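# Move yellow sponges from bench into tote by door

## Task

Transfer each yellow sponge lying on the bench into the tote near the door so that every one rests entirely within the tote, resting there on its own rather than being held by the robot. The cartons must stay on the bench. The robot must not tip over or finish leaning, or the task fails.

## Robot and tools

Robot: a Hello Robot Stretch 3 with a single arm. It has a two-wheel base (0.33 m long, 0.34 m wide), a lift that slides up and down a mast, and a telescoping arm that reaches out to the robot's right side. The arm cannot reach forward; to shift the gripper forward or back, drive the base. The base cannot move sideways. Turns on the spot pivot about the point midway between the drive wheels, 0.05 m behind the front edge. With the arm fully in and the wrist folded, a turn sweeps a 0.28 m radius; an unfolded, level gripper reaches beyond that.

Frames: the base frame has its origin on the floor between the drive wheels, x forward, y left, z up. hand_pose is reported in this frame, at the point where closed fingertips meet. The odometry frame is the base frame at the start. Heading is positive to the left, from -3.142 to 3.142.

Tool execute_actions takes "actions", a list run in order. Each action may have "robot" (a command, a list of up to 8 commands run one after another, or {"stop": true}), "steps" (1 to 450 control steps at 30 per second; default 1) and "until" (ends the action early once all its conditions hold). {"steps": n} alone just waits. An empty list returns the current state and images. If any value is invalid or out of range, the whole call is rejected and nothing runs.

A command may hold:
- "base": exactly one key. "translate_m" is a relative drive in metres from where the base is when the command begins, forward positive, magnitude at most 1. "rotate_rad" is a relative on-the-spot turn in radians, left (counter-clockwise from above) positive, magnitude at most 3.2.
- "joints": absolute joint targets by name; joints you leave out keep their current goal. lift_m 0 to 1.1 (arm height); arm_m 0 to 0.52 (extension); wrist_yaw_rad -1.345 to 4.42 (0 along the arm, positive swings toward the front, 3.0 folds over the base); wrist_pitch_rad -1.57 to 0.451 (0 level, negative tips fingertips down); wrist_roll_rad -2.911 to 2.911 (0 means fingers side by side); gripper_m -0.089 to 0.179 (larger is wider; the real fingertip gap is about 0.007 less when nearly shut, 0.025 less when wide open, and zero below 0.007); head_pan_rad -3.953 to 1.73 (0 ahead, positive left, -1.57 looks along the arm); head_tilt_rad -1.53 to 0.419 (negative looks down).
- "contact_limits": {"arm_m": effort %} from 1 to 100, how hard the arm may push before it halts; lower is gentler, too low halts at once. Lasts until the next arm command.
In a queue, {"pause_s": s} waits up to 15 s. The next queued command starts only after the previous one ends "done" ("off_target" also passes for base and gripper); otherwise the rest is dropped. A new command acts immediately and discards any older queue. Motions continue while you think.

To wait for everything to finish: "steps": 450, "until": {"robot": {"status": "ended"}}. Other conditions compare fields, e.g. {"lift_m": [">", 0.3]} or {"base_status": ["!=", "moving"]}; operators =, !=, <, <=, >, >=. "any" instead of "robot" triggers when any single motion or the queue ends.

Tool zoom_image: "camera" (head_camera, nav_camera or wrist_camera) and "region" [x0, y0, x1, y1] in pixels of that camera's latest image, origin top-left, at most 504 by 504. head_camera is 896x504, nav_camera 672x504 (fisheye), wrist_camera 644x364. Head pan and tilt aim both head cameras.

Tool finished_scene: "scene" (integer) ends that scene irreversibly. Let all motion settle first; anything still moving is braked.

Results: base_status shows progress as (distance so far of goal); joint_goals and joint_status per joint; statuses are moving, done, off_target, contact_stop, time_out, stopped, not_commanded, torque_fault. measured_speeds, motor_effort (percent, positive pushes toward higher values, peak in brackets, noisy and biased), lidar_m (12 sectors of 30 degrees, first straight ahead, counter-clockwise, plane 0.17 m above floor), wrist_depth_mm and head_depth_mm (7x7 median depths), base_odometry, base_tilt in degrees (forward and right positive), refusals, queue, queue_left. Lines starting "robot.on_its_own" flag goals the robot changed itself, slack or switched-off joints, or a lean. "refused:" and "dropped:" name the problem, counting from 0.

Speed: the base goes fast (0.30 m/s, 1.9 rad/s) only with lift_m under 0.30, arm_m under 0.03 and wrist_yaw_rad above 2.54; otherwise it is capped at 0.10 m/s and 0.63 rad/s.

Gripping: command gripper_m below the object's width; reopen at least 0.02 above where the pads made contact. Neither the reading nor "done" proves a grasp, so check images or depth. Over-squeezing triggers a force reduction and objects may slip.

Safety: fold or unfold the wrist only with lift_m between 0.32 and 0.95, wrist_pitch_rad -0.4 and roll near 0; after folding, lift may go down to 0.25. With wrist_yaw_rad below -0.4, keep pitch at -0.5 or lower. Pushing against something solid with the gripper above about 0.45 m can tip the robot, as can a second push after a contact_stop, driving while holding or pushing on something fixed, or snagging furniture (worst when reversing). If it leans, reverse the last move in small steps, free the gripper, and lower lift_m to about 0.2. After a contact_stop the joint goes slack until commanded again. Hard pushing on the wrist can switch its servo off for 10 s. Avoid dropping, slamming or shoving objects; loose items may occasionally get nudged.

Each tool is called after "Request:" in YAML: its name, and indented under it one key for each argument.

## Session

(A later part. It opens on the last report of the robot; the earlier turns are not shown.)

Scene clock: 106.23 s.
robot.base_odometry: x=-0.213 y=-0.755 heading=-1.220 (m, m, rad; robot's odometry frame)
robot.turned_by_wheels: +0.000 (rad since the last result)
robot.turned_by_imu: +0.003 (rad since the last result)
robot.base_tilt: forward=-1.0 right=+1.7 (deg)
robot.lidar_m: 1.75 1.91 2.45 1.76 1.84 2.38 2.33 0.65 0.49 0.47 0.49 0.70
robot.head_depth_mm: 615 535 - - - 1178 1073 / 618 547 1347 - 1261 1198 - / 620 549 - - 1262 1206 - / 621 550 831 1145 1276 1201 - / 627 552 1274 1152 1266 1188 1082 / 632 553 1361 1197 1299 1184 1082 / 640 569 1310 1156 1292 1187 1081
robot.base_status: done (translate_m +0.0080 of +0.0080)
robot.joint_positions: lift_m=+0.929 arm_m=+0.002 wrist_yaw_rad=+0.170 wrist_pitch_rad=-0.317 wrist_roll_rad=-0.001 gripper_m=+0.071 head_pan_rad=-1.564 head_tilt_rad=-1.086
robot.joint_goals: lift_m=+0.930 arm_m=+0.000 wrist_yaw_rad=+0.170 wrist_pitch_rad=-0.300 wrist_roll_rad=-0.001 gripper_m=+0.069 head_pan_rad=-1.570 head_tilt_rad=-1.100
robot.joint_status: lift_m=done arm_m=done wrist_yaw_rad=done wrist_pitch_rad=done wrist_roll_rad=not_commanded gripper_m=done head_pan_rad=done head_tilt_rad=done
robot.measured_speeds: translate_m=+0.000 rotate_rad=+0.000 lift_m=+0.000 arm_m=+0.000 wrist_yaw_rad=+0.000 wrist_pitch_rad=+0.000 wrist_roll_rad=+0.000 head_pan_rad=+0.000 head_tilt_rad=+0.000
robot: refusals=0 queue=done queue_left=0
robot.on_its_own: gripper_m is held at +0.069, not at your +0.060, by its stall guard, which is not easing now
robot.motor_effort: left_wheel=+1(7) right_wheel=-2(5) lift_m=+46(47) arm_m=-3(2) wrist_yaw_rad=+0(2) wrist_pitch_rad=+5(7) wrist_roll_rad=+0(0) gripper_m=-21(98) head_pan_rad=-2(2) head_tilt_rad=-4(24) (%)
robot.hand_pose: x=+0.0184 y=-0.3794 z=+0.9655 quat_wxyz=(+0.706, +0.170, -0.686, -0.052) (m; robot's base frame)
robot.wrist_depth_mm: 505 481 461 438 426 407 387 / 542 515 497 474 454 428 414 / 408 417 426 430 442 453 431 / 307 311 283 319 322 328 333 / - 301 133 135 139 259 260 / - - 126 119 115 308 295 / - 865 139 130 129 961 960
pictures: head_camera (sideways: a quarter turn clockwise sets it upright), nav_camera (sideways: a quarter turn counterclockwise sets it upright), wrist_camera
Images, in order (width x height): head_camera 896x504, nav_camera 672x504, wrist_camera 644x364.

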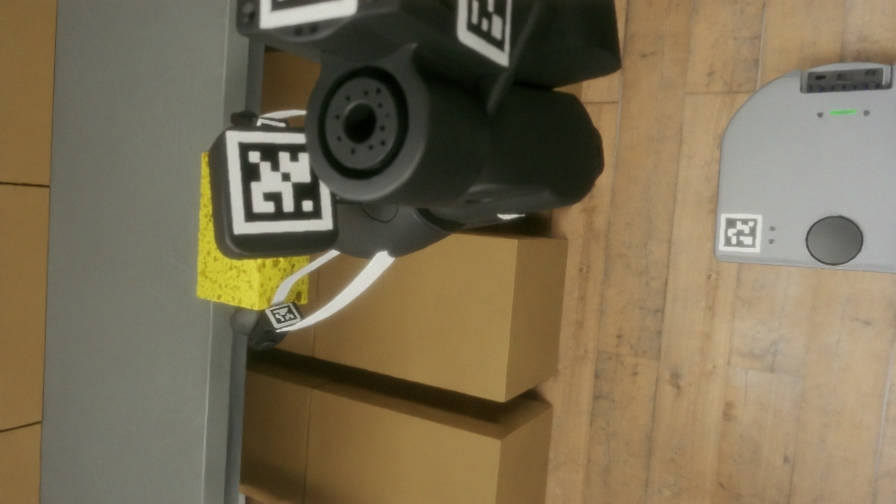

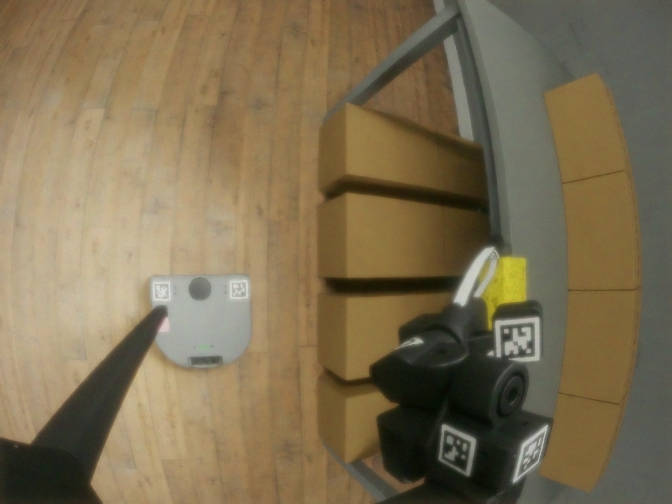

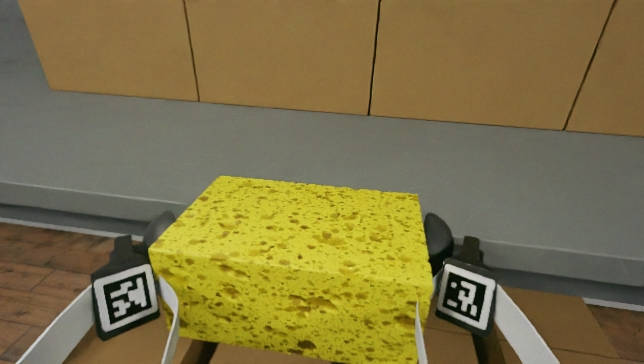

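Request:
execute_actions:
  actions:
    - {"robot":{"base":{"rotate_rad":1.15},"joints":{"lift_m":0.29,"wrist_yaw_rad":2.6,"wrist_pitch_rad":-0.4}},"steps":450,"until":{"robot":{"base_status":"done"}}}
    - {"robot":{"base":{"translate_m":1}},"steps":450,"until":{"robot":{"translate_m":[">",0.54]}}}
    - {"robot":[{"base":{"translate_m":1}},{"base":{"rotate_rad":1.0}},{"joints":{"lift_m":0.33,"arm_m":0.44,"wrist_yaw_rad":-0.42,"wrist_pitch_rad":-1.5}}],"steps":450,"until":{"robot":{"status":"ended"}}}

Scene clock: 124.63 s.
robot.base_odometry: x=+1.331 y=-0.864 heading=+0.930 (m, m, rad; robot's odometry frame)
robot.turned_by_wheels: +2.150 (rad since the last result)
robot.turned_by_imu: +2.184 (rad since the last result)
robot.base_tilt: forward=-1.1 right=+1.8 (deg)
robot.lidar_m: 0.43 0.51 1.79 3.34 1.95 1.92 1.75 1.38 1.20 1.19 0.95 0.83
robot.head_depth_mm: 1516 1763 1634 1449 1294 1177 1085 / 1645 1826 1644 1452 1309 1180 - / 1583 1826 1682 1395 1281 1205 - / 1334 1600 1658 1468 1287 1201 - / 1180 1388 1599 1460 1302 1185 1081 / 1058 1211 1430 1474 1303 1184 1081 / 951 1081 1252 1421 1313 1188 1080
robot.base_status: done (rotate_rad +0.9999 of +1.0000)
robot.joint_positions: lift_m=+0.329 arm_m=+0.440 wrist_yaw_rad=-0.420 wrist_pitch_rad=-1.496 wrist_roll_rad=-0.001 gripper_m=+0.071 head_pan_rad=-1.564 head_tilt_rad=-1.087
robot.joint_goals: lift_m=+0.330 arm_m=+0.440 wrist_yaw_rad=-0.420 wrist_pitch_rad=-1.500 wrist_roll_rad=-0.001 gripper_m=+0.069 head_pan_rad=-1.570 head_tilt_rad=-1.100
robot.joint_status: lift_m=done arm_m=done wrist_yaw_rad=done wrist_pitch_rad=done wrist_roll_rad=not_commanded gripper_m=done head_pan_rad=done head_tilt_rad=done
robot.measured_speeds: translate_m=+0.000 rotate_rad=+0.000 lift_m=+0.000 arm_m=+0.000 wrist_yaw_rad=+0.000 wrist_pitch_rad=+0.000 wrist_roll_rad=+0.000 head_pan_rad=+0.000 head_tilt_rad=+0.000
robot: refusals=0 queue=done queue_left=0
robot.on_its_own: gripper_m is held at +0.069, not at your +0.060, by its stall guard, which is not easing now
robot.motor_effort: left_wheel=-2(11) right_wheel=+2(8) lift_m=+46(47) arm_m=+2(3) wrist_yaw_rad=+0(0) wrist_pitch_rad=-1(5) wrist_roll_rad=+0(0) gripper_m=-21(21) head_pan_rad=-3(3) head_tilt_rad=-4(4) (%)
robot.hand_pose: x=-0.0196 y=-0.5802 z=+0.2108 quat_wxyz=(+0.407, +0.363, -0.607, -0.579) (m; robot's base frame)
robot.wrist_depth_mm: 341 340 349 352 355 360 364 / 348 352 356 357 358 364 367 / 355 240 357 361 339 370 377 / 362 285 361 367 368 375 380 / 367 250 133 134 139 387 386 / 376 - 126 118 115 393 398 / 385 273 139 130 128 400 408
pictures: head_camera (sideways: a quarter turn clockwise sets it upright), nav_camera (sideways: a quarter turn counterclockwise sets it upright), wrist_camera
Images, in order (width x height): head_camera 896x504, nav_camera 672x504, wrist_camera 644x364.

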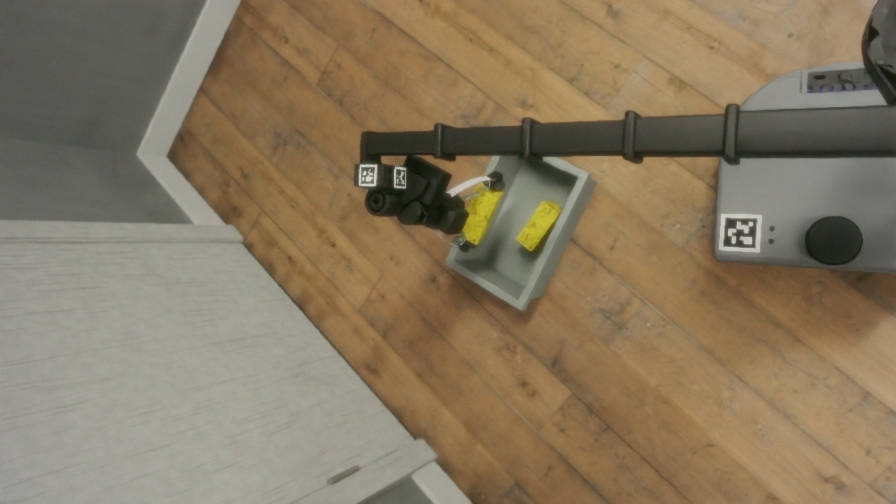

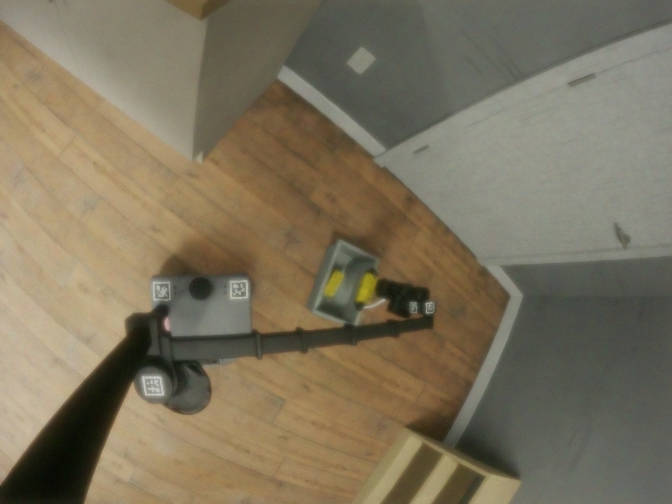

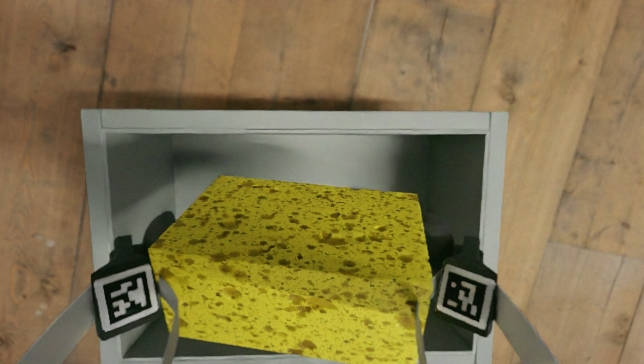

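Request:
execute_actions:
  actions:
    - {"robot":[{"joints":{"lift_m":0.165,"arm_m":0.447}},{"joints":{"gripper_m":0.135}},{"joints":{"lift_m":0.29}}],"steps":450,"until":{"robot":{"status":"ended"}}}

Scene clock: 130.13 s.
robot.base_odometry: x=+1.331 y=-0.864 heading=+0.930 (m, m, rad; robot's odometry frame)
robot.turned_by_wheels: +0.000 (rad since the last result)
robot.turned_by_imu: +0.002 (rad since the last result)
robot.base_tilt: forward=-1.1 right=+1.7 (deg)
robot.lidar_m: 0.43 0.51 1.78 3.34 1.95 1.92 1.75 1.38 1.20 1.19 0.95 0.83
robot.head_depth_mm: 1517 1766 1633 1457 1298 1177 1082 / 1651 1831 1647 1445 1310 1185 - / 1581 1819 1660 1406 1283 1195 - / 1334 1600 1648 1455 1280 1193 - / 1175 1391 1594 1465 1313 1187 1077 / 1054 1211 1435 1477 1316 1184 1081 / 953 1085 1251 1425 1312 1187 1081
robot.base_status: done (rotate_rad +0.9999 of +1.0000)
robot.joint_positions: lift_m=+0.289 arm_m=+0.447 wrist_yaw_rad=-0.420 wrist_pitch_rad=-1.496 wrist_roll_rad=-0.001 gripper_m=+0.135 head_pan_rad=-1.564 head_tilt_rad=-1.087
robot.joint_goals: lift_m=+0.290 arm_m=+0.447 wrist_yaw_rad=-0.420 wrist_pitch_rad=-1.500 wrist_roll_rad=-0.001 gripper_m=+0.135 head_pan_rad=-1.570 head_tilt_rad=-1.100
robot.joint_status: lift_m=done arm_m=done wrist_yaw_rad=done wrist_pitch_rad=done wrist_roll_rad=not_commanded gripper_m=done head_pan_rad=done head_tilt_rad=done
robot.measured_speeds: translate_m=+0.000 rotate_rad=+0.000 lift_m=+0.000 arm_m=+0.000 wrist_yaw_rad=+0.000 wrist_pitch_rad=+0.000 wrist_roll_rad=+0.000 head_pan_rad=+0.000 head_tilt_rad=+0.000
robot: refusals=0 queue=done queue_left=0
robot.motor_effort: left_wheel=-2(2) right_wheel=+1(1) lift_m=+46(47) arm_m=+2(5) wrist_yaw_rad=+0(0) wrist_pitch_rad=-1(1) wrist_roll_rad=+0(0) gripper_m=+0(82) head_pan_rad=-2(3) head_tilt_rad=-4(4) (%)
robot.hand_pose: x=-0.0196 y=-0.5871 z=+0.1708 quat_wxyz=(+0.407, +0.363, -0.607, -0.579) (m; robot's base frame)
robot.wrist_depth_mm: 305 305 311 313 318 320 324 / 309 314 319 319 325 325 327 / 207 202 205 206 209 212 335 / 215 280 324 268 331 245 338 / 269 304 332 298 334 230 344 / 328 332 337 276 342 286 356 / 336 280 299 285 300 257 363
pictures: head_camera (sideways: a quarter turn clockwise sets it upright), nav_camera (sideways: a quarter turn counterclockwise sets it upright), wrist_camera
Images, in order (width x height): head_camera 896x504, nav_camera 672x504, wrist_camera 644x364.

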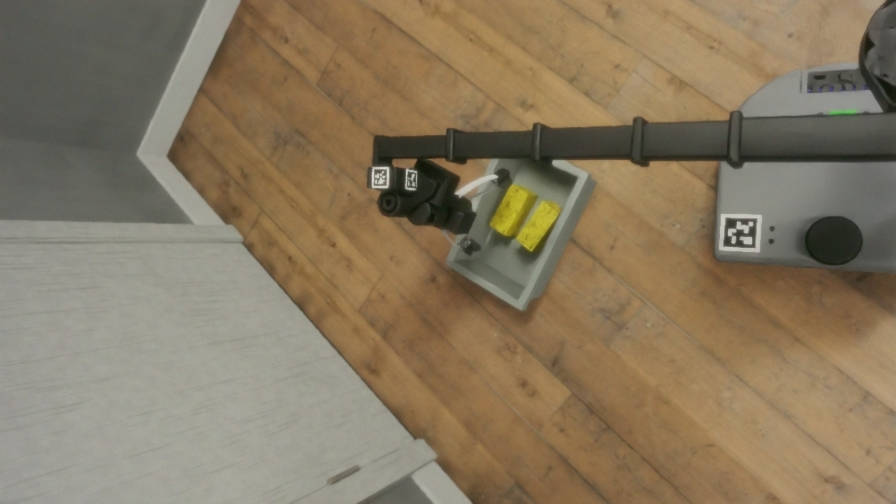

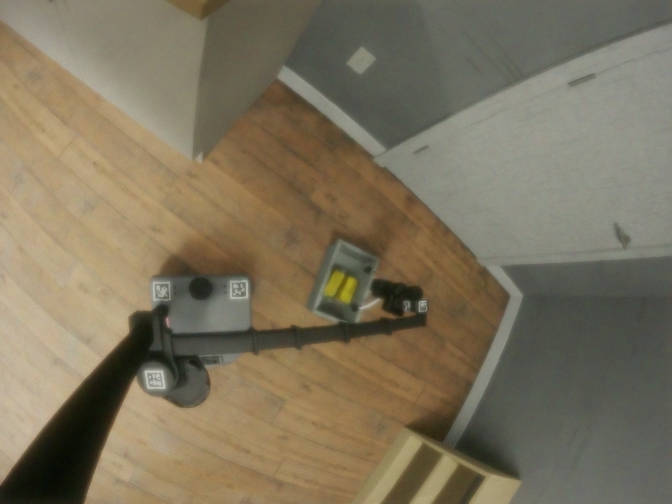

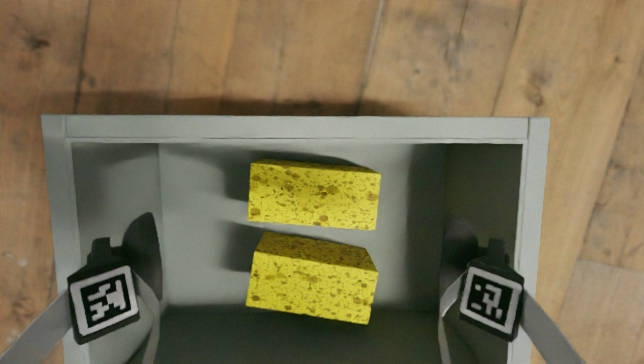

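Request:
finished_scene:
  scene: 2

The scene is finished: the task was done.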